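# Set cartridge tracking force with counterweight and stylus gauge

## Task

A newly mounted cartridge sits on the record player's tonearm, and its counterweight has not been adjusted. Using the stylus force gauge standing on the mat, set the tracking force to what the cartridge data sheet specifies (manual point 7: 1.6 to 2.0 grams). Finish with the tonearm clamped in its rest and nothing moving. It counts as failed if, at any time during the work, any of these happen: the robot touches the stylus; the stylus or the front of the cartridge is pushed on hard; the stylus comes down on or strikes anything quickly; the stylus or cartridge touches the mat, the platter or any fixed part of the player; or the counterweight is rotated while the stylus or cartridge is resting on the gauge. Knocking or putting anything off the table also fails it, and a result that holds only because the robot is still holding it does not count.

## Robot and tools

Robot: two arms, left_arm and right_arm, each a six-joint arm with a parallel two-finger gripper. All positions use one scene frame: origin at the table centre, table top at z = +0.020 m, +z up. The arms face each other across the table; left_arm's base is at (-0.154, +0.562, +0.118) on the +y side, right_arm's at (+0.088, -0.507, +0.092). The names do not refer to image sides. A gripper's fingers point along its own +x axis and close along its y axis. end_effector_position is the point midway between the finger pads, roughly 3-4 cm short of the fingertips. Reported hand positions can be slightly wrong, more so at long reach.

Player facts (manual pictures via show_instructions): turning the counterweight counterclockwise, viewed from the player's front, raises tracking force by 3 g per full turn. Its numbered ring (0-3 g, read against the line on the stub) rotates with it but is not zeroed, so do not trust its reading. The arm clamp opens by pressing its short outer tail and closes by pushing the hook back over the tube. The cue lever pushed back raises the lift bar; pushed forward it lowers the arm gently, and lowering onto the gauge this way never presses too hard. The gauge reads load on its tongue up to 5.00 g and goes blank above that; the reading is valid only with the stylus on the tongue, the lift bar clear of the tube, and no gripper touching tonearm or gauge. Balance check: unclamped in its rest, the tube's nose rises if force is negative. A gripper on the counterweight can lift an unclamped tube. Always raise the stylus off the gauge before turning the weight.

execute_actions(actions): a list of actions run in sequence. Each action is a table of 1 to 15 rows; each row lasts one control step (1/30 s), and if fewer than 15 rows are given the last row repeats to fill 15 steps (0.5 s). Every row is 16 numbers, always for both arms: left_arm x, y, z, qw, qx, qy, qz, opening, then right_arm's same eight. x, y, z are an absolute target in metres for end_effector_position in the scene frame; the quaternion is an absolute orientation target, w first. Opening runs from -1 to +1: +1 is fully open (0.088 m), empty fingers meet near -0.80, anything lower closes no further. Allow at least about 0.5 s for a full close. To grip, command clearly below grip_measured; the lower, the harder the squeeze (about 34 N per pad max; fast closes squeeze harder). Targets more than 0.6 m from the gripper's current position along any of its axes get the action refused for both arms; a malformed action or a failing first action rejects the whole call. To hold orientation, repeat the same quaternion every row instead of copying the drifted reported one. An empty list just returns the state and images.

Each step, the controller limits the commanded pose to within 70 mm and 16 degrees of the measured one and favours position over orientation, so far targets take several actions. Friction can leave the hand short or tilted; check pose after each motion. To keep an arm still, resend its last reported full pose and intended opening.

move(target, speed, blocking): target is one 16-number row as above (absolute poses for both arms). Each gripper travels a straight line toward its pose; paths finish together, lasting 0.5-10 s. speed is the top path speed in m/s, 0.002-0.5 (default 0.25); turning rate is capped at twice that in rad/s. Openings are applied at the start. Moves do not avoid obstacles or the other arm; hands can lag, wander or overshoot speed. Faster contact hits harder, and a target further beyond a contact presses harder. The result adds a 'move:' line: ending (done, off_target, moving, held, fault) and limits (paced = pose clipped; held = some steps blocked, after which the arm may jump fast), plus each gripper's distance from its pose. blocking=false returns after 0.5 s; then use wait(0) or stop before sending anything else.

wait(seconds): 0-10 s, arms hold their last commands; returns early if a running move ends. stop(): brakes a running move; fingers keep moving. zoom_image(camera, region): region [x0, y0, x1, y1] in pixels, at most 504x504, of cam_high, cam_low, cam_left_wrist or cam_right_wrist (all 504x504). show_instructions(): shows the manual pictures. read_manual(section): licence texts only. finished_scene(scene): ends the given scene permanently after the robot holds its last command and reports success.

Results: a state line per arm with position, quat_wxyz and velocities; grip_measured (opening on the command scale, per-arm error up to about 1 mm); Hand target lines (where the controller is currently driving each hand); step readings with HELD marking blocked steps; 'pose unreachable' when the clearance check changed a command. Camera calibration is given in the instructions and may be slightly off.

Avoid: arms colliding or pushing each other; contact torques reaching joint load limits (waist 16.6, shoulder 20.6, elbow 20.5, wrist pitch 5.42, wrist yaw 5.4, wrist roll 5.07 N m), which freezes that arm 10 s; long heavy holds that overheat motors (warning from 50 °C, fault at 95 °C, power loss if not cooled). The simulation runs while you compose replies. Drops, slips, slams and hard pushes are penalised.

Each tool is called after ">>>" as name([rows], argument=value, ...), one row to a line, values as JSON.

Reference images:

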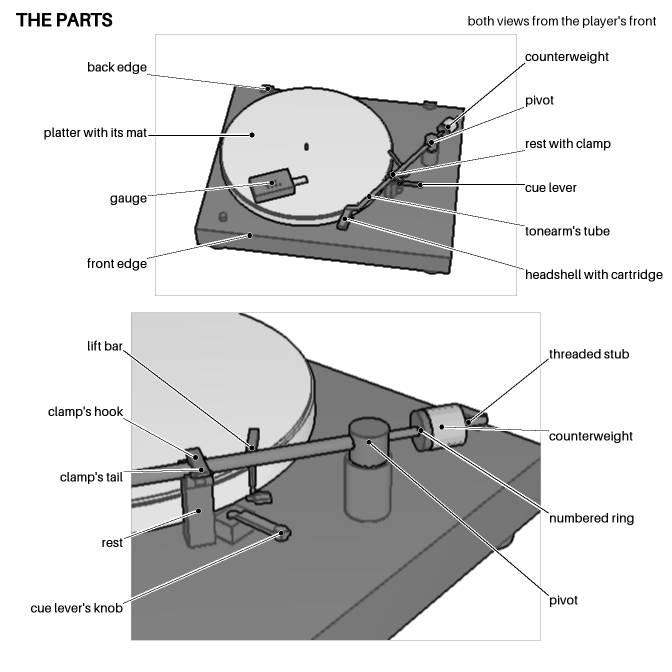

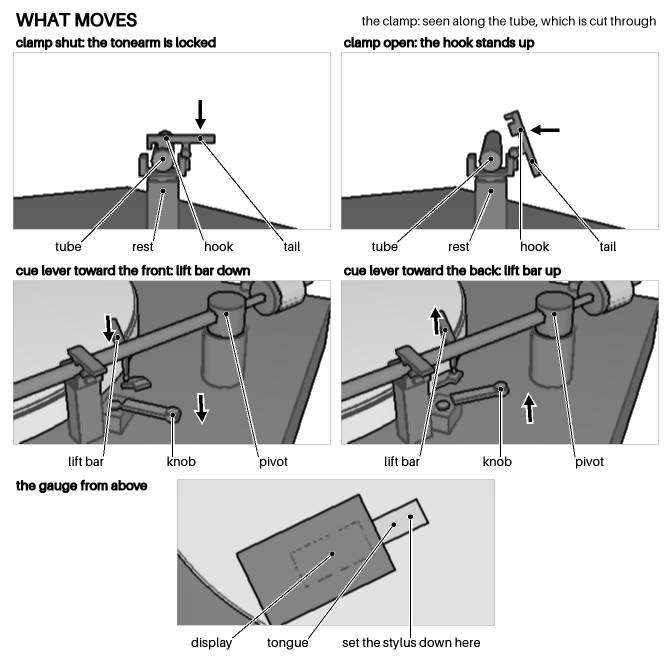

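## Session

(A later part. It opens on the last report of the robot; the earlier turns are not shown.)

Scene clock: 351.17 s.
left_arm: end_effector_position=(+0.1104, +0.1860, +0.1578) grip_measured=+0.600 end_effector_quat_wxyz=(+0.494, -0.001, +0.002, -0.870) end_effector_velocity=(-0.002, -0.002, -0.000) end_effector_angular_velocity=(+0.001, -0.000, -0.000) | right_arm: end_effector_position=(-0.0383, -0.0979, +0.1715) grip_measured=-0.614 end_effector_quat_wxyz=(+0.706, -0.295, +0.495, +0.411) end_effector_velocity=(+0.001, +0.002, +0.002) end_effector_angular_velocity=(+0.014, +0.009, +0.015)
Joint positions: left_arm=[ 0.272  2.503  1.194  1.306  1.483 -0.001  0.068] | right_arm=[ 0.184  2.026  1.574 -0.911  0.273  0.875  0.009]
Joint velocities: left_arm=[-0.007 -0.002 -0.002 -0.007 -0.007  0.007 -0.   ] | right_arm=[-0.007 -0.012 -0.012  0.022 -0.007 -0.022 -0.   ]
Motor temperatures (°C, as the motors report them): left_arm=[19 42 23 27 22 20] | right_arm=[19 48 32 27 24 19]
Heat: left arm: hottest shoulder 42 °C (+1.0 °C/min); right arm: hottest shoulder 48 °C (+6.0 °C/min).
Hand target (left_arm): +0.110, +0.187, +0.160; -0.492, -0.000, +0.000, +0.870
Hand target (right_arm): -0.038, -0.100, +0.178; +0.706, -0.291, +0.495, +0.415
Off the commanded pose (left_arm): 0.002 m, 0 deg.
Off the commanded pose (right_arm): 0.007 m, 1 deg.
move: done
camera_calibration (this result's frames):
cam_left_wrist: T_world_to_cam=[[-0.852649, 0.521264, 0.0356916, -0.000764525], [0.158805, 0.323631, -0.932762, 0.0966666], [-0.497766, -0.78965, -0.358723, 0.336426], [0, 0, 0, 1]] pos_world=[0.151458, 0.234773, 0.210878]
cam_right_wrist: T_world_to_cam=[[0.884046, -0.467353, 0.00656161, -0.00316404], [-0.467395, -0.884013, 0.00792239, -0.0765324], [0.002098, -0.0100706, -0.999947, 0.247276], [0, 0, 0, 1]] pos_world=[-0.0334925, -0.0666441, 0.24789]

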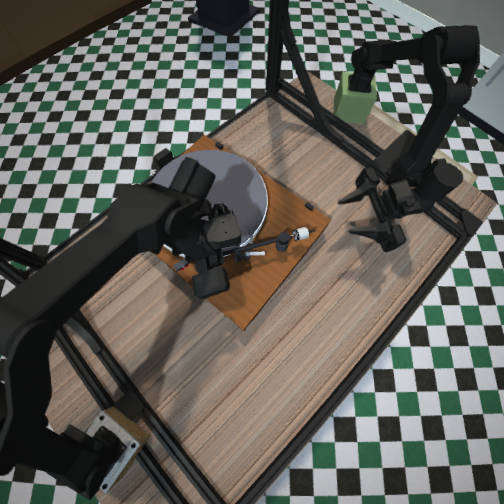

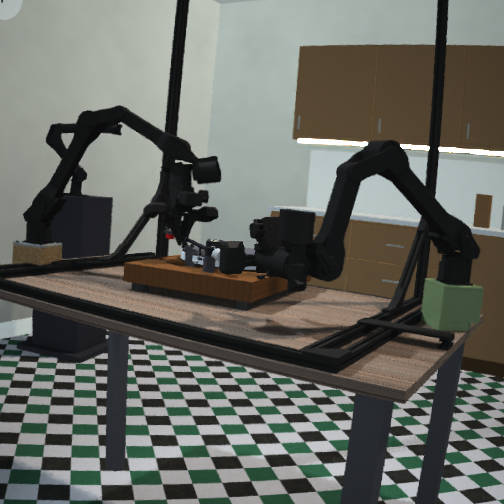

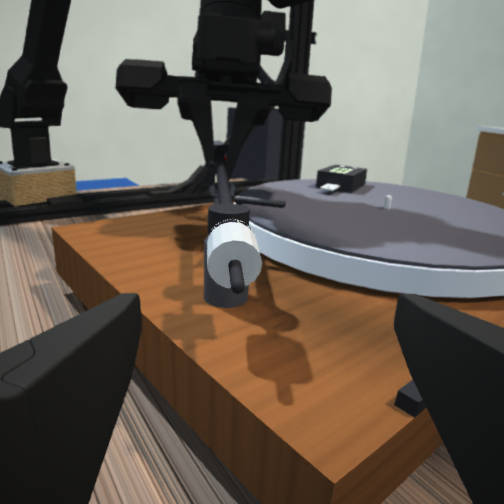

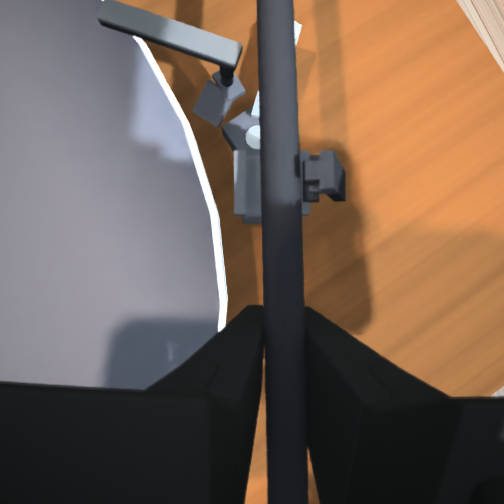

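>>> move(target=[0.11,0.187,0.16,0.492,0,0,-0.870,0.6,-0.041,-0.097,0.153,0.706,-0.291,0.495,0.416,-0.65], speed=0.015)

>>> move(target=[0.11,0.187,0.16,0.492,0,0,-0.870,0.6,-0.041,-0.097,0.156,0.706,-0.291,0.495,0.416,-0.3], speed=0.015)

>>> move(target=[0.11,0.187,0.16,0.492,0,0,-0.870,0.6,-0.041,-0.097,0.21,0.706,-0.291,0.495,0.416,-0.3], speed=0.08)

>>> move(target=[0.11,0.187,0.16,0.492,0,0,-0.870,0.6,0.03,-0.083,0.182,0.23,-0.446,0.12,0.857,-0.9])

Scene clock: 360.23 s.
left_arm: end_effector_position=(+0.1103, +0.1861, +0.1577) grip_measured=+0.600 end_effector_quat_wxyz=(+0.494, -0.001, +0.003, -0.870) end_effector_velocity=(-0.001, -0.000, -0.001) end_effector_angular_velocity=(+0.011, +0.016, +0.005) | right_arm: end_effector_position=(-0.0431, -0.0960, +0.1636) grip_measured=-0.615 end_effector_quat_wxyz=(+0.706, -0.284, +0.492, +0.424) end_effector_velocity=(-0.001, -0.002, -0.003) end_effector_angular_velocity=(-0.012, +0.016, +0.010)
Joint positions: left_arm=[ 0.272  2.503  1.194  1.306  1.483 -0.001  0.068] | right_arm=[ 0.193  2.02   1.527 -0.835  0.273  0.874  0.009]
Joint velocities: left_arm=[-0.002 -0.002 -0.007 -0.007 -0.007 -0.007 -0.   ] | right_arm=[-0.002 -0.002 -0.012  0.007 -0.022 -0.007 -0.   ]
Motor temperatures (°C, as the motors report them): left_arm=[19 42 24 27 22 20] | right_arm=[19 48 32 27 24 19]
Heat: left arm: hottest shoulder 42 °C (+1.0 °C/min); right arm: hottest shoulder 48 °C (+4.0 °C/min).
Hand target (left_arm): +0.110, +0.187, +0.160; -0.492, +0.000, -0.000, +0.870
Hand target (right_arm): -0.041, -0.097, +0.153; +0.706, -0.291, +0.495, +0.416
Off the commanded pose (left_arm): 0.002 m, 0 deg.
Off the commanded pose (right_arm): 0.011 m, 1 deg.
move: off_target (right_arm)
camera_calibration (this result's frames):
cam_left_wrist: T_world_to_cam=[[-0.852638, 0.521256, 0.0360717, -0.000905658], [0.158517, 0.323839, -0.932738, 0.096579], [-0.497876, -0.78957, -0.358745, 0.336404], [0, 0, 0, 1]] pos_world=[0.151406, 0.234811, 0.210799]
cam_right_wrist: T_world_to_cam=[[0.888521, -0.458421, -0.01952, 0.00737513], [-0.458706, -0.888479, -0.0139243, -0.0735783], [-0.0109599, 0.0213259, -0.999713, 0.241849], [0, 0, 0, 1]] pos_world=[-0.0376531, -0.0671495, 0.240899]

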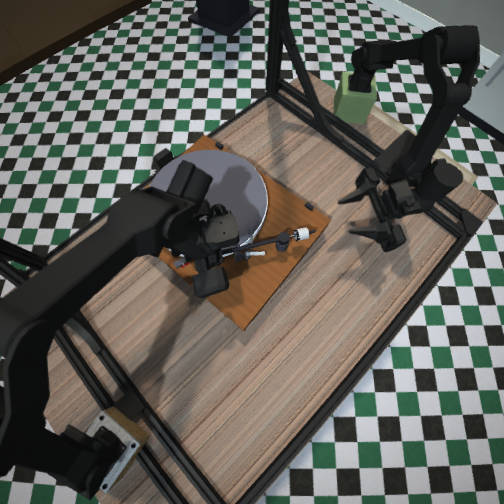

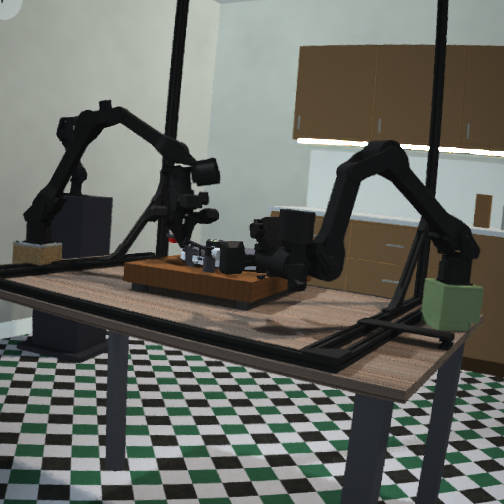

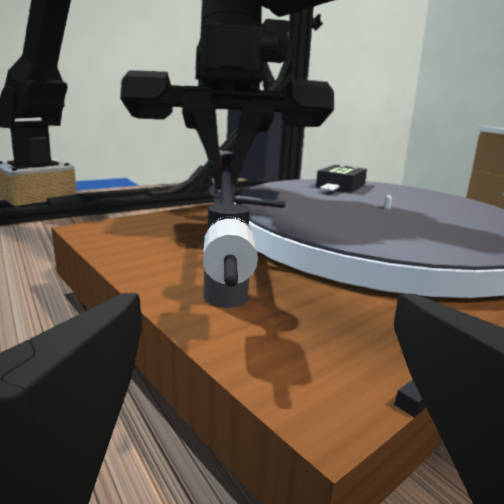

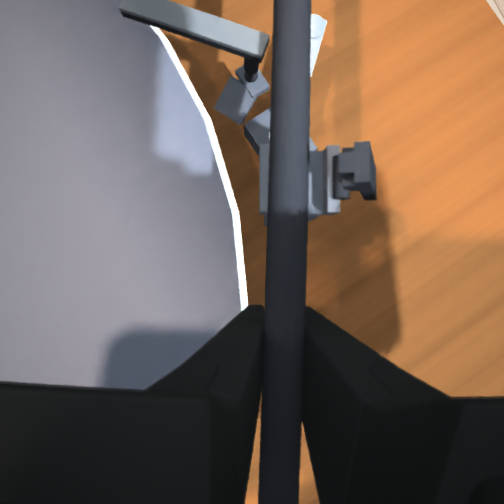

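Scene clock: 361.20 s.
left_arm: end_effector_position=(+0.1103, +0.1861, +0.1577) grip_measured=+0.600 end_effector_quat_wxyz=(+0.494, -0.001, +0.003, -0.870) end_effector_velocity=(-0.000, -0.001, -0.000) end_effector_angular_velocity=(+0.008, +0.012, +0.005) | right_arm: end_effector_position=(-0.0428, -0.0960, +0.1634) grip_measured=-0.300 end_effector_quat_wxyz=(+0.706, -0.284, +0.492, +0.423) end_effector_velocity=(-0.000, -0.005, -0.002) end_effector_angular_velocity=(-0.030, +0.009, +0.010)
Joint positions: left_arm=[ 0.272  2.503  1.194  1.306  1.483 -0.001  0.068] | right_arm=[ 0.192  2.02   1.527 -0.835  0.273  0.874  0.024]
Joint velocities: left_arm=[-0.002 -0.002 -0.002 -0.007 -0.007 -0.007 -0.   ] | right_arm=[-0.002 -0.002 -0.002 -0.022 -0.022 -0.007 -0.   ]
Motor temperatures (°C, as the motors report them): left_arm=[19 42 24 27 22 20] | right_arm=[19 48 32 27 24 19]
Heat: left arm: hottest shoulder 42 °C (+1.0 °C/min); right arm: hottest shoulder 48 °C (+4.0 °C/min).
Hand target (left_arm): +0.110, +0.187, +0.160; -0.492, +0.000, +0.000, +0.870
Hand target (right_arm): -0.041, -0.097, +0.156; +0.706, -0.291, +0.495, +0.416
Off the commanded pose (left_arm): 0.002 m, 0 deg.
Off the commanded pose (right_arm): 0.008 m, 1 deg.
move: done
camera_calibration (this result's frames):
cam_left_wrist: T_world_to_cam=[[-0.852638, 0.521256, 0.0360717, -0.000905658], [0.158517, 0.323839, -0.932738, 0.096579], [-0.497876, -0.78957, -0.358745, 0.336404], [0, 0, 0, 1]] pos_world=[0.151406, 0.234811, 0.210799]
cam_right_wrist: T_world_to_cam=[[0.888176, -0.459113, -0.018932, 0.00689165], [-0.459379, -0.888138, -0.0134384, -0.0734812], [-0.0106445, 0.0206327, -0.99973, 0.241627], [0, 0, 0, 1]] pos_world=[-0.0373047, -0.0670828, 0.240705]

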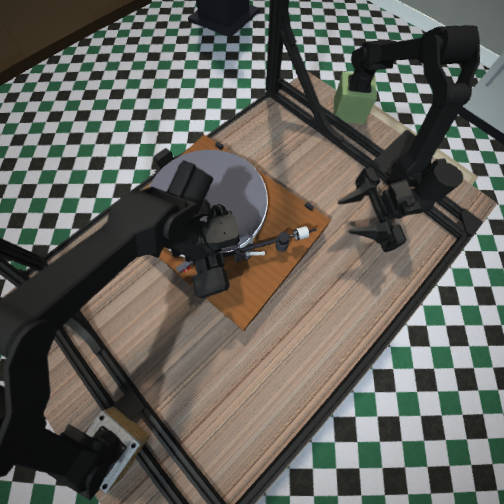

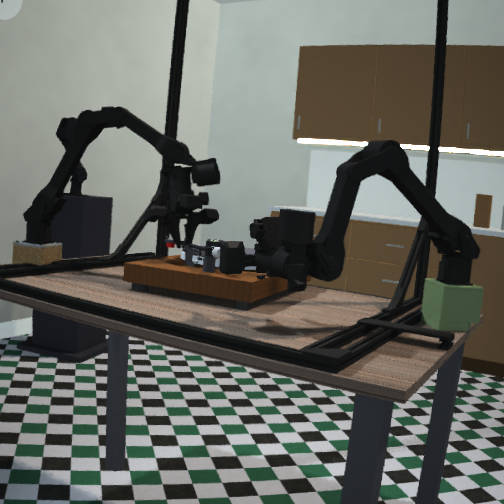

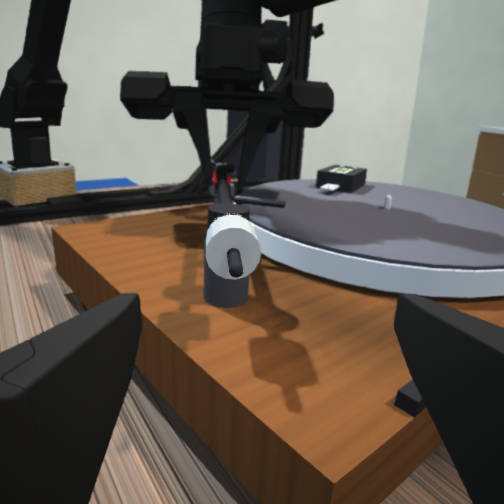

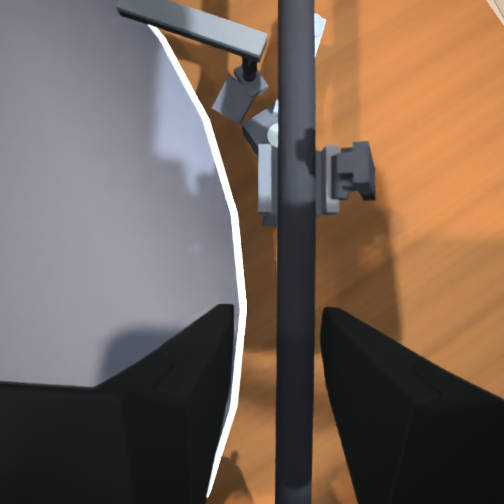

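Scene clock: 362.17 s.
left_arm: end_effector_position=(+0.1103, +0.1861, +0.1577) grip_measured=+0.600 end_effector_quat_wxyz=(+0.494, -0.001, +0.003, -0.870) end_effector_velocity=(+0.001, +0.001, +0.001) end_effector_angular_velocity=(+0.008, +0.012, +0.010) | right_arm: end_effector_position=(-0.0416, -0.0989, +0.2014) grip_measured=-0.300 end_effector_quat_wxyz=(+0.704, -0.301, +0.494, +0.411) end_effector_velocity=(+0.002, -0.004, +0.000) end_effector_angular_velocity=(-0.020, -0.002, +0.006)
Joint positions: left_arm=[ 0.272  2.503  1.194  1.306  1.483 -0.001  0.068] | right_arm=[ 0.192  2.014  1.678 -1.035  0.273  0.874  0.024]
Joint velocities: left_arm=[ 0.002 -0.007 -0.007 -0.007 -0.007 -0.007 -0.   ] | right_arm=[-0.002 -0.002  0.002 -0.022 -0.007 -0.007 -0.   ]
Motor temperatures (°C, as the motors report them): left_arm=[19 42 24 27 22 20] | right_arm=[19 48 32 26 24 19]
Heat: left arm: hottest shoulder 42 °C (+1.0 °C/min); right arm: hottest shoulder 48 °C (+4.0 °C/min).
Hand target (left_arm): +0.110, +0.187, +0.160; -0.492, +0.000, +0.000, +0.870
Hand target (right_arm): -0.041, -0.097, +0.210; +0.706, -0.291, +0.495, +0.416
Off the commanded pose (left_arm): 0.002 m, 0 deg.
Off the commanded pose (right_arm): 0.009 m, 1 deg.
move: off_target (right_arm)
camera_calibration (this result's frames):
cam_left_wrist: T_world_to_cam=[[-0.852638, 0.521256, 0.0360717, -0.000905658], [0.158517, 0.323839, -0.932738, 0.096579], [-0.497876, -0.78957, -0.358745, 0.336404], [0, 0, 0, 1]] pos_world=[0.151406, 0.234811, 0.210799]
cam_right_wrist: T_world_to_cam=[[0.888224, -0.459224, 0.01312, -0.00129407], [-0.459376, -0.888146, 0.013045, -0.0803217], [0.00566193, -0.017614, -0.999829, 0.27655], [0, 0, 0, 1]] pos_world=[-0.0373143, -0.0670605, 0.277568]

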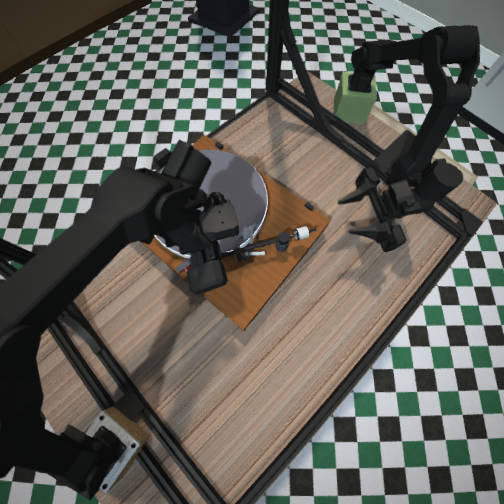

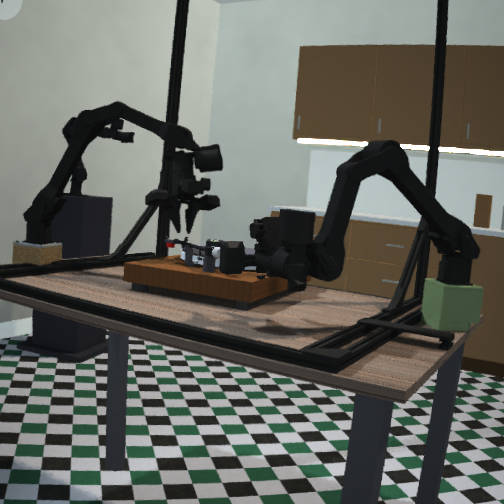

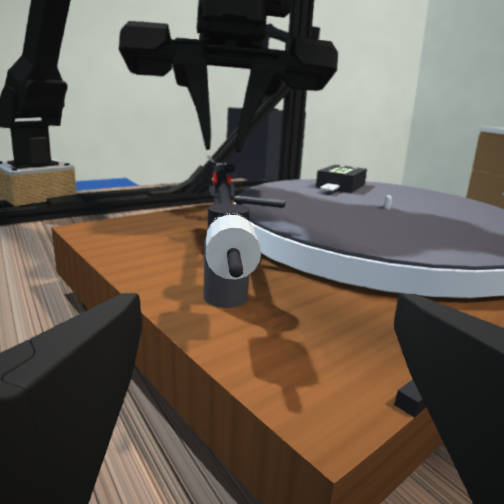

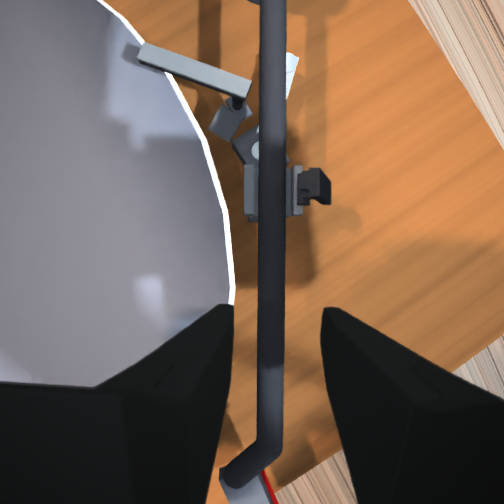

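Scene clock: 365.83 s.
left_arm: end_effector_position=(+0.1103, +0.1861, +0.1577) grip_measured=+0.600 end_effector_quat_wxyz=(+0.494, -0.001, +0.003, -0.870) end_effector_velocity=(-0.000, -0.003, -0.000) end_effector_angular_velocity=(+0.008, +0.012, +0.015) | right_arm: end_effector_position=(+0.0292, -0.0853, +0.1848) grip_measured=-0.776 end_effector_quat_wxyz=(+0.233, -0.446, +0.118, +0.856) end_effector_velocity=(-0.000, -0.002, +0.002) end_effector_angular_velocity=(-0.001, +0.001, +0.018)
Joint positions: left_arm=[ 0.272  2.503  1.193  1.306  1.483 -0.001  0.068] | right_arm=[-0.251  1.936  1.416 -0.728 -0.53  -0.996  0.001]
Joint velocities: left_arm=[-0.007 -0.002 -0.002 -0.007 -0.022 -0.007  0.   ] | right_arm=[-0.002 -0.002  0.007 -0.022 -0.007 -0.022 -0.   ]
Motor temperatures (°C, as the motors report them): left_arm=[19 42 24 27 22 20] | right_arm=[19 48 32 27 24 19]
Heat: left arm: hottest shoulder 42 °C (+1.0 °C/min); right arm: hottest shoulder 48 °C (+3.0 °C/min).
Hand target (left_arm): +0.110, +0.187, +0.160; -0.492, +0.000, -0.000, +0.870
Hand target (right_arm): +0.030, -0.083, +0.182; +0.230, -0.446, +0.120, +0.857
Off the commanded pose (left_arm): 0.003 m, 0 deg.
Off the commanded pose (right_arm): 0.004 m, 0 deg.
move: done
camera_calibration (this result's frames):
cam_left_wrist: T_world_to_cam=[[-0.852627, 0.521247, 0.0364518, -0.00104676], [0.158228, 0.324047, -0.932715, 0.0964912], [-0.497987, -0.78949, -0.358767, 0.336383], [0, 0, 0, 1]] pos_world=[0.151354, 0.234849, 0.21072]
cam_right_wrist: T_world_to_cam=[[0.482934, 0.875616, 0.00844928, 0.0688542], [0.846716, -0.464491, -0.259461, 0.0128767], [-0.223263, 0.132457, -0.965717, 0.272992], [0, 0, 0, 1]] pos_world=[0.0167943, -0.0904684, 0.266393]

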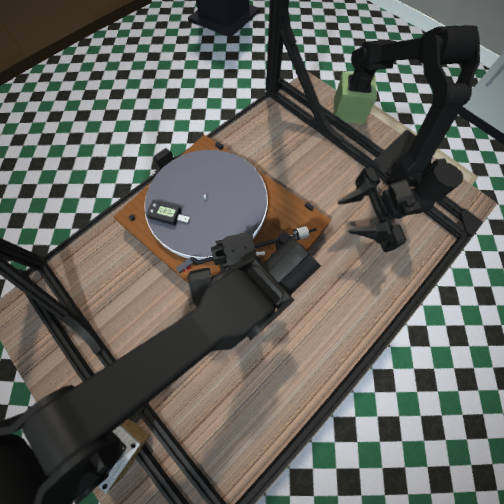

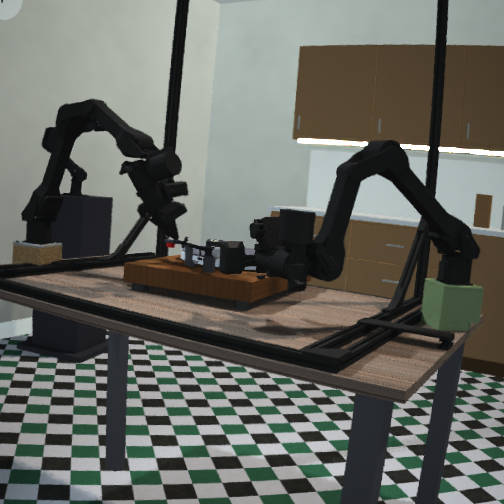

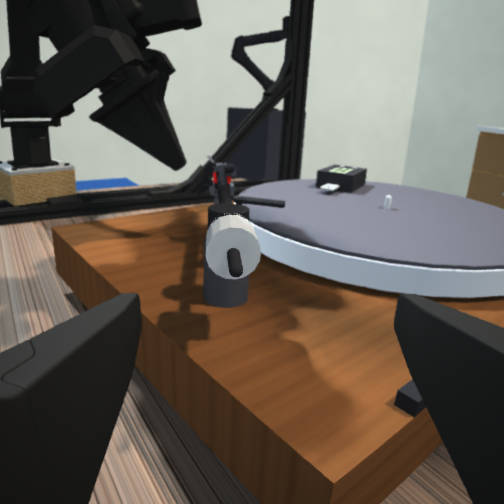

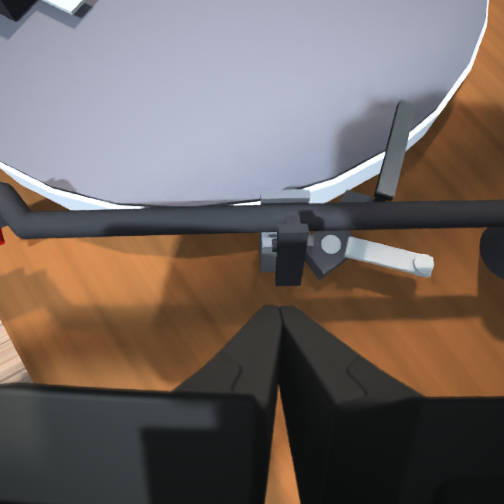

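>>> move(target=[0.088,0.125,0.14,0.515,0,0,-0.857,0.3,0.0,-0.064,0.18,0.23,-0.446,0.12,0.857,-0.9], speed=0.04)

Scene clock: 372.07 s.
left_arm: end_effector_position=(+0.0864, +0.1274, +0.1426) grip_measured=+0.300 end_effector_quat_wxyz=(+0.513, +0.000, +0.000, -0.858) end_effector_velocity=(+0.000, -0.002, +0.002) end_effector_angular_velocity=(-0.005, -0.002, +0.005) | right_arm: end_effector_position=(+0.0014, -0.0669, +0.1841) grip_measured=-0.776 end_effector_quat_wxyz=(+0.231, -0.444, +0.117, +0.858) end_effector_velocity=(+0.000, +0.001, +0.001) end_effector_angular_velocity=(+0.011, +0.005, +0.006)
Joint positions: left_arm=[0.128 2.577 1.275 1.299 1.294 0.002 0.054] | right_arm=[-0.181  1.997  1.495 -0.708 -0.511 -0.923  0.001]
Joint velocities: left_arm=[-0.002 -0.002  0.002  0.007 -0.007 -0.007 -0.   ] | right_arm=[-0.002 -0.002 -0.002  0.007 -0.007 -0.007 -0.   ]
Motor temperatures (°C, as the motors report them): left_arm=[19 42 24 27 22 20] | right_arm=[19 46 33 27 24 19]
Heat: left arm: hottest shoulder 42 °C (+1.0 °C/min); right arm: hottest shoulder 46 °C (+2.0 °C/min).
Hand target (left_arm): +0.087, +0.125, +0.140; -0.515, -0.001, +0.000, +0.857
Hand target (right_arm): -0.000, -0.064, +0.180; +0.230, -0.446, +0.120, +0.857
Off the commanded pose (left_arm): 0.004 m, 0 deg.
Off the commanded pose (right_arm): 0.005 m, 0 deg.
move: done
camera_calibration (this result's frames):
cam_left_wrist: T_world_to_cam=[[-0.875199, 0.482766, 0.0310351, 0.0173435], [0.148212, 0.328654, -0.932748, 0.105544], [-0.460499, -0.811741, -0.35919, 0.272389], [0, 0, 0, 1]] pos_world=[0.124971, 0.178049, 0.195747]
cam_right_wrist: T_world_to_cam=[[0.478741, 0.877925, 0.00745838, 0.0665791], [0.84795, -0.46016, -0.263122, 0.0456874], [-0.227569, 0.132292, -0.964734, 0.263515], [0, 0, 0, 1]] pos_world=[-0.0106467, -0.0722888, 0.265747]

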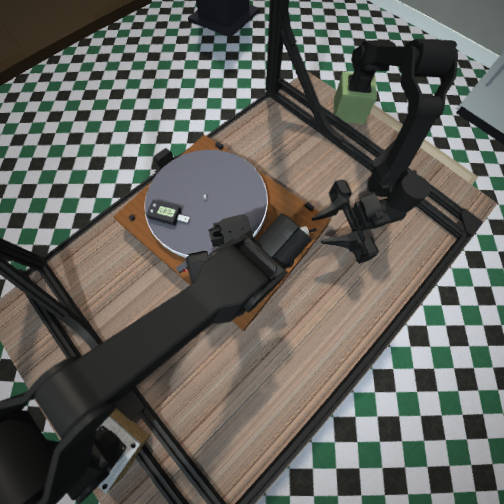

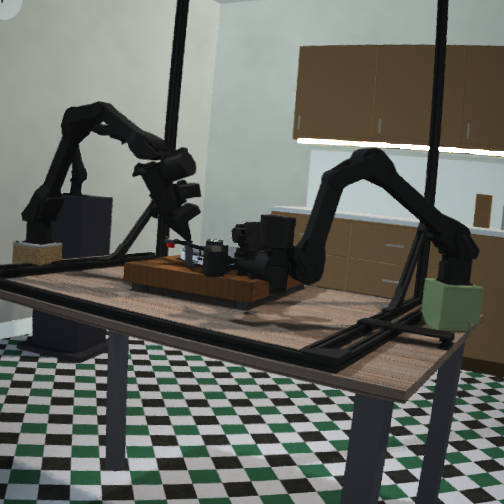

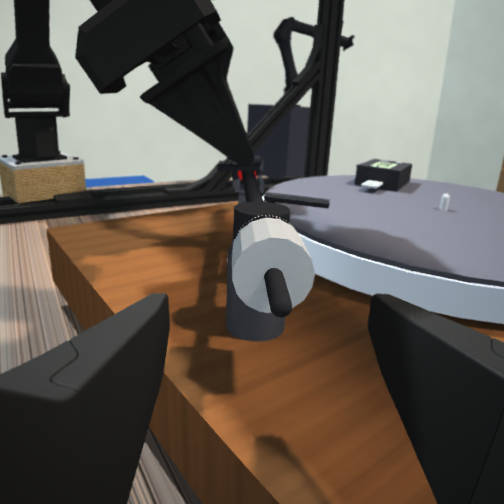

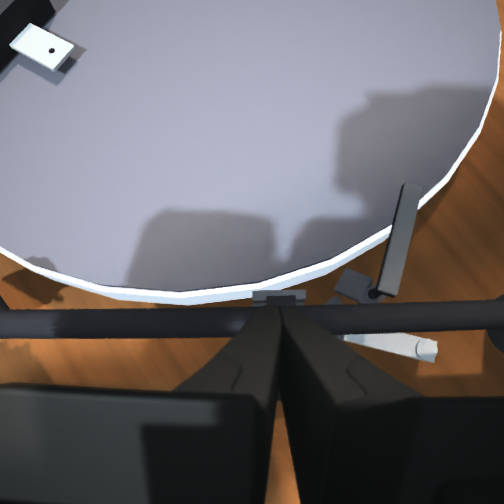

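>>> move(target=[0.072,0.096,0.14,0.515,0,0,-0.857,0.3,0.0,-0.065,0.168,0.23,-0.446,0.12,0.857,-0.9], speed=0.02)

>>> move(target=[0.072,0.096,0.14,0.515,0,0,-0.857,0.3,0.03,-0.07,0.215,0.66,-0.27,0.28,0.64,-0.9], speed=0.2)

Scene clock: 383.73 s.
left_arm: end_effector_position=(+0.0709, +0.0984, +0.1429) grip_measured=+0.300 end_effector_quat_wxyz=(+0.513, +0.001, -0.001, -0.858) end_effector_velocity=(+0.002, -0.000, -0.003) end_effector_angular_velocity=(+0.020, +0.021, +0.010) | right_arm: end_effector_position=(+0.0009, -0.0630, +0.1826) grip_measured=-0.776 end_effector_quat_wxyz=(+0.236, -0.440, +0.107, +0.860) end_effector_velocity=(-0.002, -0.002, +0.001) end_effector_angular_velocity=(-0.004, +0.018, +0.012)
Joint positions: left_arm=[0.056 2.597 1.329 1.268 1.223 0.002 0.054] | right_arm=[-0.181  1.998  1.482 -0.67  -0.513 -0.923  0.001]
Joint velocities: left_arm=[ 0.002  0.002  0.002 -0.022 -0.007 -0.007 -0.   ] | right_arm=[-0.002 -0.002 -0.002 -0.007 -0.022 -0.007 -0.   ]
Motor temperatures (°C, as the motors report them): left_arm=[19 42 24 27 22 20] | right_arm=[19 44 33 27 24 19]
Heat: left arm: hottest shoulder 42 °C (+0.0 °C/min); right arm: hottest shoulder 44 °C (+1.0 °C/min).
Hand target (left_arm): +0.072, +0.096, +0.140; -0.515, -0.000, -0.000, +0.857
Hand target (right_arm): +0.000, -0.065, +0.168; +0.230, -0.446, +0.120, +0.857
Off the commanded pose (left_arm): 0.004 m, 0 deg.
Off the commanded pose (right_arm): 0.015 m, 2 deg.
move: off_target (right_arm)
camera_calibration (this result's frames):
cam_left_wrist: T_world_to_cam=[[-0.875441, 0.482487, 0.02846, 0.018245], [0.149875, 0.326977, -0.933072, 0.117732], [-0.459501, -0.812584, -0.358561, 0.241704], [0, 0, 0, 1]] pos_world=[0.10939, 0.149106, 0.195999]
cam_right_wrist: T_world_to_cam=[[0.478231, 0.87779, 0.0279145, 0.0596637], [0.847618, -0.453007, -0.276275, 0.0503584], [-0.229866, 0.155784, -0.960673, 0.26221], [0, 0, 0, 1]] pos_world=[-0.0109444, -0.0704077, 0.264145]

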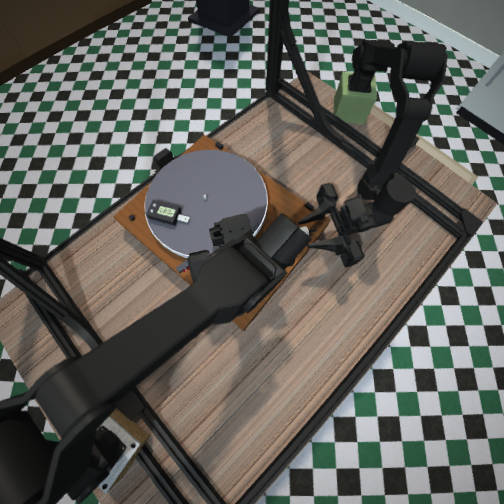

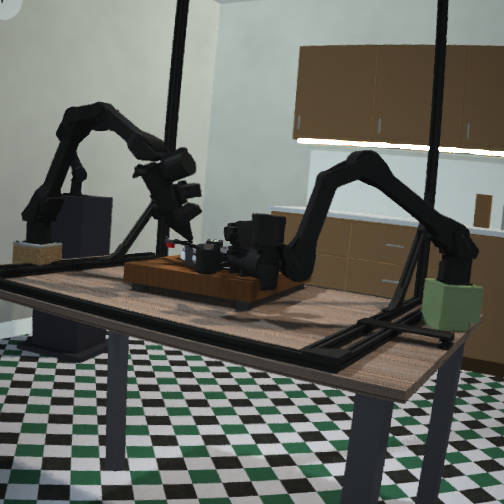

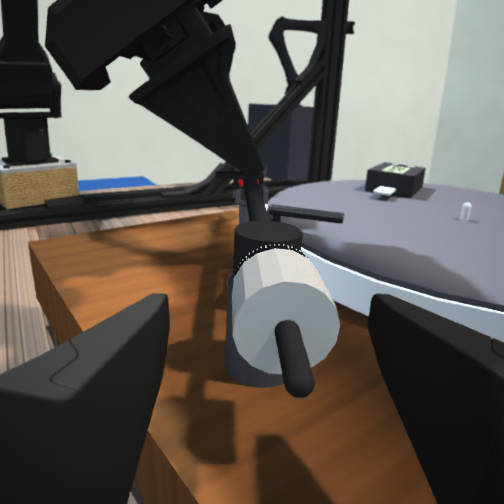

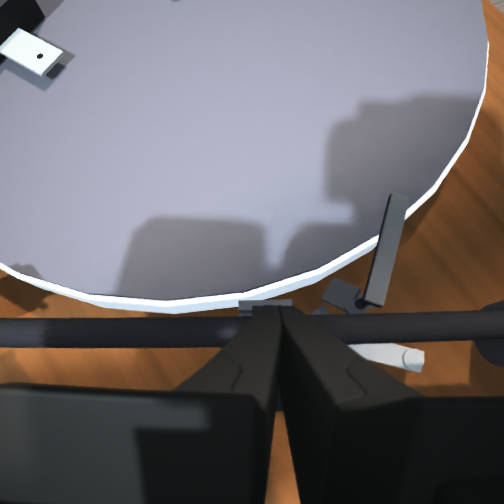

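Scene clock: 386.87 s.
left_arm: end_effector_position=(+0.0711, +0.0982, +0.1429) grip_measured=+0.300 end_effector_quat_wxyz=(+0.513, +0.001, -0.001, -0.858) end_effector_velocity=(-0.000, -0.001, -0.000) end_effector_angular_velocity=(+0.016, +0.024, +0.005) | right_arm: end_effector_position=(+0.0305, -0.0669, +0.2135) grip_measured=-0.776 end_effector_quat_wxyz=(+0.660, -0.273, +0.281, +0.641) end_effector_velocity=(+0.000, -0.002, -0.001) end_effector_angular_velocity=(-0.008, +0.009, -0.003)
Joint positions: left_arm=[0.056 2.598 1.331 1.268 1.222 0.002 0.054] | right_arm=[-0.032  1.715  1.129 -0.231  0.144  0.151  0.001]
Joint velocities: left_arm=[-0.002 -0.002 -0.002 -0.007 -0.007 -0.022 -0.   ] | right_arm=[-0.002 -0.002 -0.002 -0.007 -0.007  0.007 -0.   ]
Motor temperatures (°C, as the motors report them): left_arm=[19 42 24 27 22 20] | right_arm=[19 45 33 27 24 19]
Heat: left arm: hottest shoulder 42 °C (+0.0 °C/min); right arm: hottest shoulder 45 °C (+2.0 °C/min).
Hand target (left_arm): +0.072, +0.096, +0.140; -0.515, -0.000, +0.000, +0.857
Hand target (right_arm): +0.030, -0.070, +0.216; +0.662, -0.271, +0.281, +0.640
Off the commanded pose (left_arm): 0.004 m, 0 deg.
Off the commanded pose (right_arm): 0.003 m, 0 deg.
move: done
camera_calibration (this result's frames):
cam_left_wrist: T_world_to_cam=[[-0.875639, 0.482169, 0.0277405, 0.0187037], [0.150225, 0.326503, -0.933182, 0.117827], [-0.459009, -0.812963, -0.358333, 0.2416], [0, 0, 0, 1]] pos_world=[0.109574, 0.148923, 0.196008]
cam_right_wrist: T_world_to_cam=[[0.999962, -0.00558472, 0.00675138, -0.022481], [-0.00238039, -0.914718, -0.404087, 0.0543367], [0.00843232, 0.404055, -0.914696, 0.298769], [0, 0, 0, 1]] pos_world=[0.0200902, -0.0711422, 0.295392]

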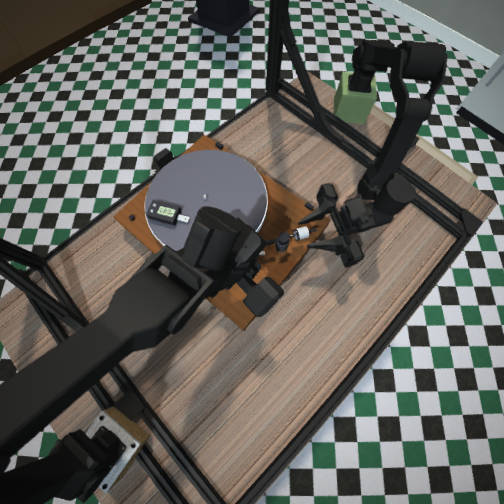

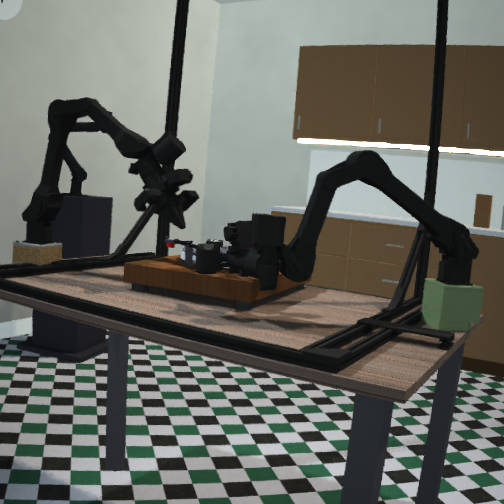

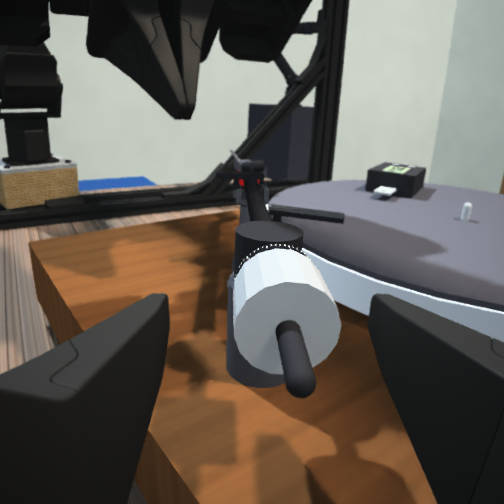

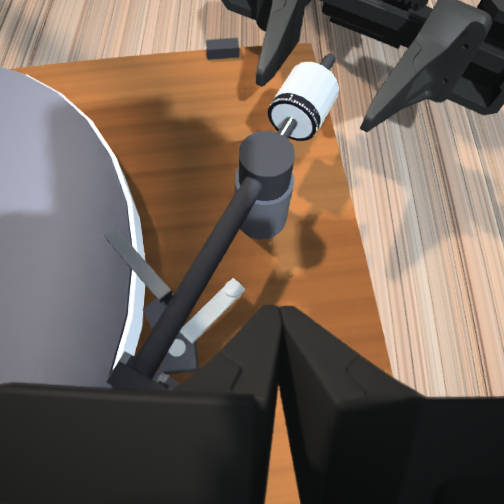

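>>> move(target=[0.069,0.098,0.14,0.515,0,0,-0.857,-0.4,0.03,-0.07,0.215,0.66,-0.27,0.28,0.64,-0.9], speed=0.02)

>>> zoom_image(camera="cam_right_wrist", region=[240,40,370,170])

>>> move(target=[0.069,0.098,0.14,0.331,-0.3945,0.6565,-0.551,-0.4,0.03,-0.07,0.215,0.66,-0.27,0.28,0.64,-0.9], speed=0.2)

>>> zoom_image(camera="cam_right_wrist", region=[240,40,370,170])

Scene clock: 409.53 s.
left_arm: end_effector_position=(+0.0688, +0.0990, +0.1428) grip_measured=-0.254 end_effector_quat_wxyz=(+0.508, +0.001, -0.003, -0.861) end_effector_velocity=(-0.002, -0.002, +0.004) end_effector_angular_velocity=(-0.013, -0.015, +0.000) | right_arm: end_effector_position=(+0.0306, -0.0673, +0.2132) grip_measured=-0.776 end_effector_quat_wxyz=(+0.660, -0.273, +0.281, +0.640) end_effector_velocity=(+0.001, -0.003, -0.003) end_effector_angular_velocity=(-0.013, -0.002, +0.008)
Joint positions: left_arm=[0.055 2.598 1.329 1.274 1.233 0.002 0.027] | right_arm=[-0.031  1.714  1.128 -0.231  0.145  0.153  0.001]
Joint velocities: left_arm=[-0.007 -0.007 -0.002  0.007 -0.007  0.007 -0.   ] | right_arm=[-0.002 -0.002 -0.007 -0.007 -0.007 -0.007 -0.   ]
Motor temperatures (°C, as the motors report them): left_arm=[19 41 25 27 22 20] | right_arm=[19 45 33 29 23 19]
Heat: left arm: hottest shoulder 41 °C (-1.0 °C/min); right arm: hottest shoulder 45 °C (-2.0 °C/min).
Hand target (left_arm): +0.069, +0.098, +0.140; -0.515, -0.000, -0.000, +0.857
Hand target (right_arm): +0.030, -0.070, +0.215; +0.661, -0.270, +0.281, +0.641
Off the commanded pose (left_arm): 0.003 m, 1 deg.
Off the commanded pose (right_arm): 0.003 m, 0 deg.
move: done
camera_calibration (this result's frames):
cam_left_wrist: T_world_to_cam=[[-0.869745, 0.492892, 0.0245071, 0.0152488], [0.156265, 0.322166, -0.933697, 0.117901], [-0.468107, -0.808249, -0.357224, 0.241242], [0, 0, 0, 1]] pos_world=[0.107766, 0.149484, 0.195888]
cam_right_wrist: T_world_to_cam=[[0.999953, -0.00708339, 0.00665513, -0.0226332], [-0.0037953, -0.914943, -0.403565, 0.0537997], [0.00894768, 0.403521, -0.914927, 0.298696], [0, 0, 0, 1]] pos_world=[0.0201637, -0.0714669, 0.295148]

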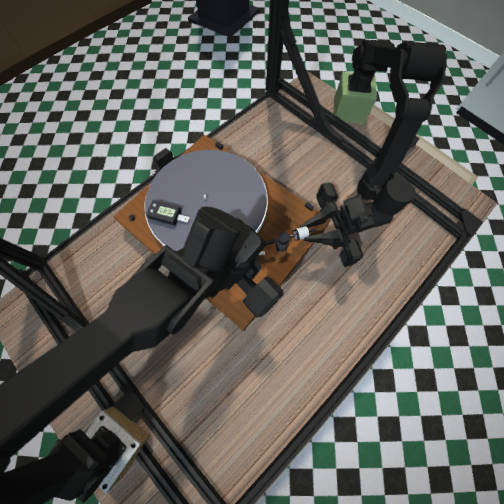

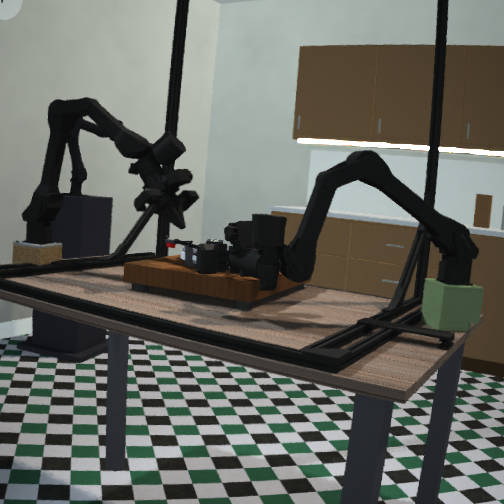

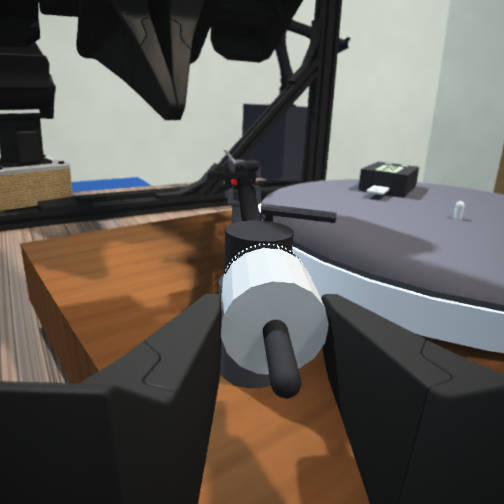

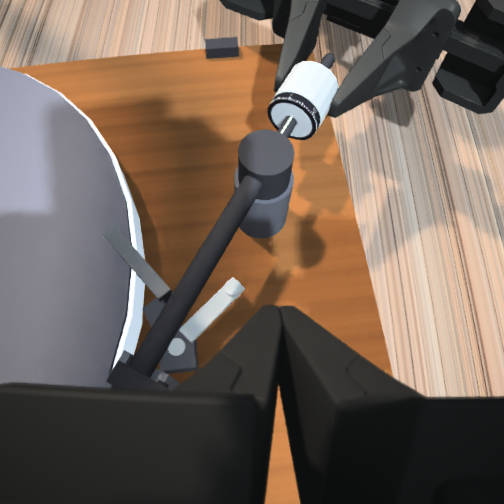

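Region (240, 40, 370, 170) of cam_right_wrist's 504x504 image, scaled by 3.877, with more detail than that image has.

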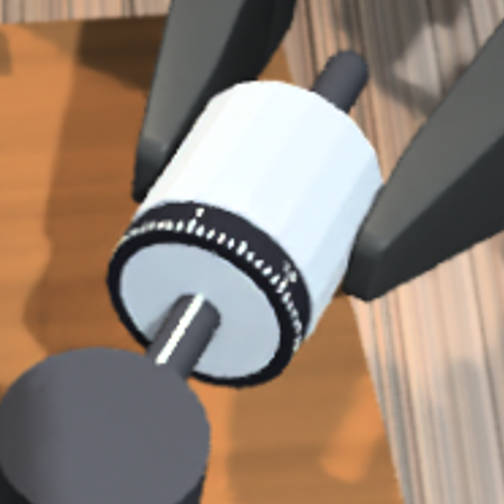

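Scene clock: 414.37 s.
left_arm: end_effector_position=(+0.0945, +0.1038, +0.1466) grip_measured=-0.400 end_effector_quat_wxyz=(-0.356, +0.408, -0.630, +0.557) end_effector_velocity=(-0.001, -0.001, -0.001) end_effector_angular_velocity=(+0.019, +0.045, +0.005) | right_arm: end_effector_position=(+0.0306, -0.0674, +0.2132) grip_measured=-0.776 end_effector_quat_wxyz=(+0.660, -0.273, +0.281, +0.640) end_effector_velocity=(+0.001, -0.003, -0.001) end_effector_angular_velocity=(-0.018, -0.013, +0.018)
Joint positions: left_arm=[ 0.096  2.597  1.343  1.27   1.197 -1.713  0.019] | right_arm=[-0.031  1.714  1.128 -0.231  0.145  0.153  0.001]
Joint velocities: left_arm=[-0.002  0.002 -0.002  0.007 -0.007 -0.051 -0.   ] | right_arm=[-0.002 -0.002  0.002 -0.022 -0.007 -0.022 -0.001]
Motor temperatures (°C, as the motors report them): left_arm=[19 42 25 27 22 21] | right_arm=[19 45 33 29 23 19]
Heat: left arm: hottest shoulder 42 °C (+0.0 °C/min); right arm: hottest shoulder 45 °C (-3.0 °C/min).
Hand target (left_arm): +0.070, +0.098, +0.140; +0.332, -0.394, +0.657, -0.551
Hand target (right_arm): +0.030, -0.070, +0.215; +0.661, -0.271, +0.281, +0.641
Off the commanded pose (left_arm): 0.027 m, 4 deg.
Off the commanded pose (right_arm): 0.003 m, 0 deg.
move: off_target (left_arm)
camera_calibration (this result's frames):
cam_left_wrist: T_world_to_cam=[[0.149309, -0.0497098, 0.98754, -0.146042], [-0.690071, 0.710057, 0.140076, -0.00176561], [-0.708173, -0.702387, 0.071715, 0.207261], [0, 0, 0, 1]] pos_world=[0.167364, 0.139571, 0.129606]
cam_right_wrist: T_world_to_cam=[[0.999953, -0.00708339, 0.00665513, -0.0226518], [-0.0037953, -0.914943, -0.403565, 0.0537158], [0.00894768, 0.403521, -0.914927, 0.298749], [0, 0, 0, 1]] pos_world=[0.0201815, -0.071565, 0.295162]

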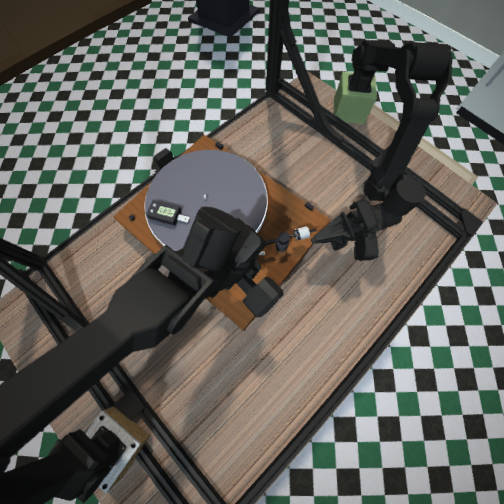

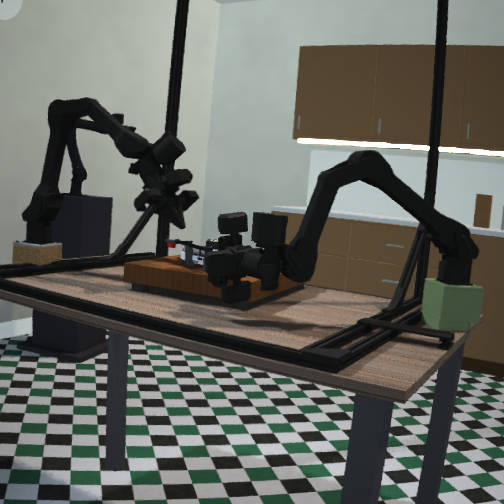

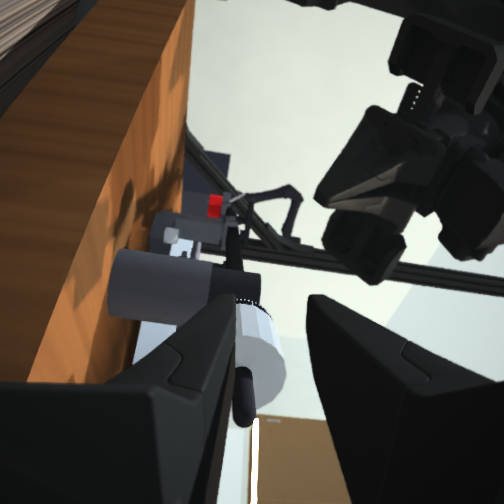

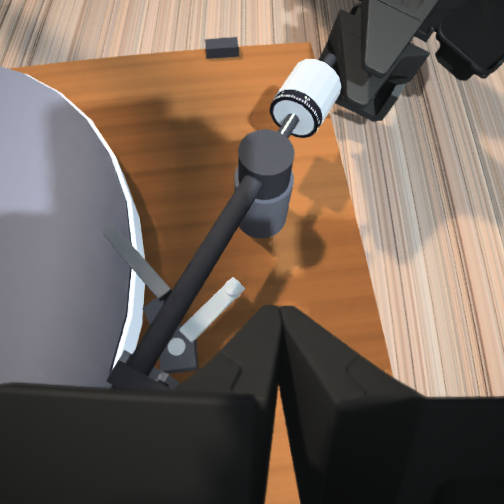

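Region (240, 40, 370, 170) of cam_right_wrist's 504x504 image, scaled by 3.877, with more detail than that image has.

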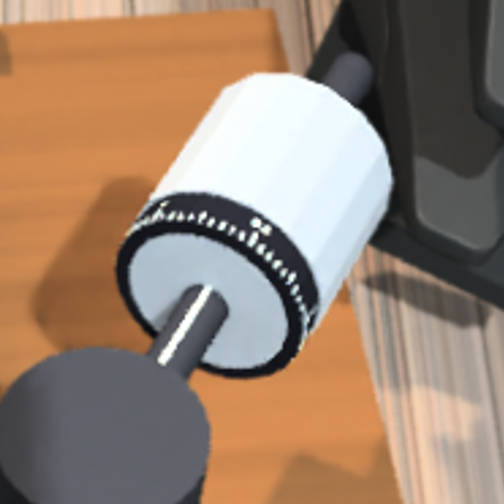

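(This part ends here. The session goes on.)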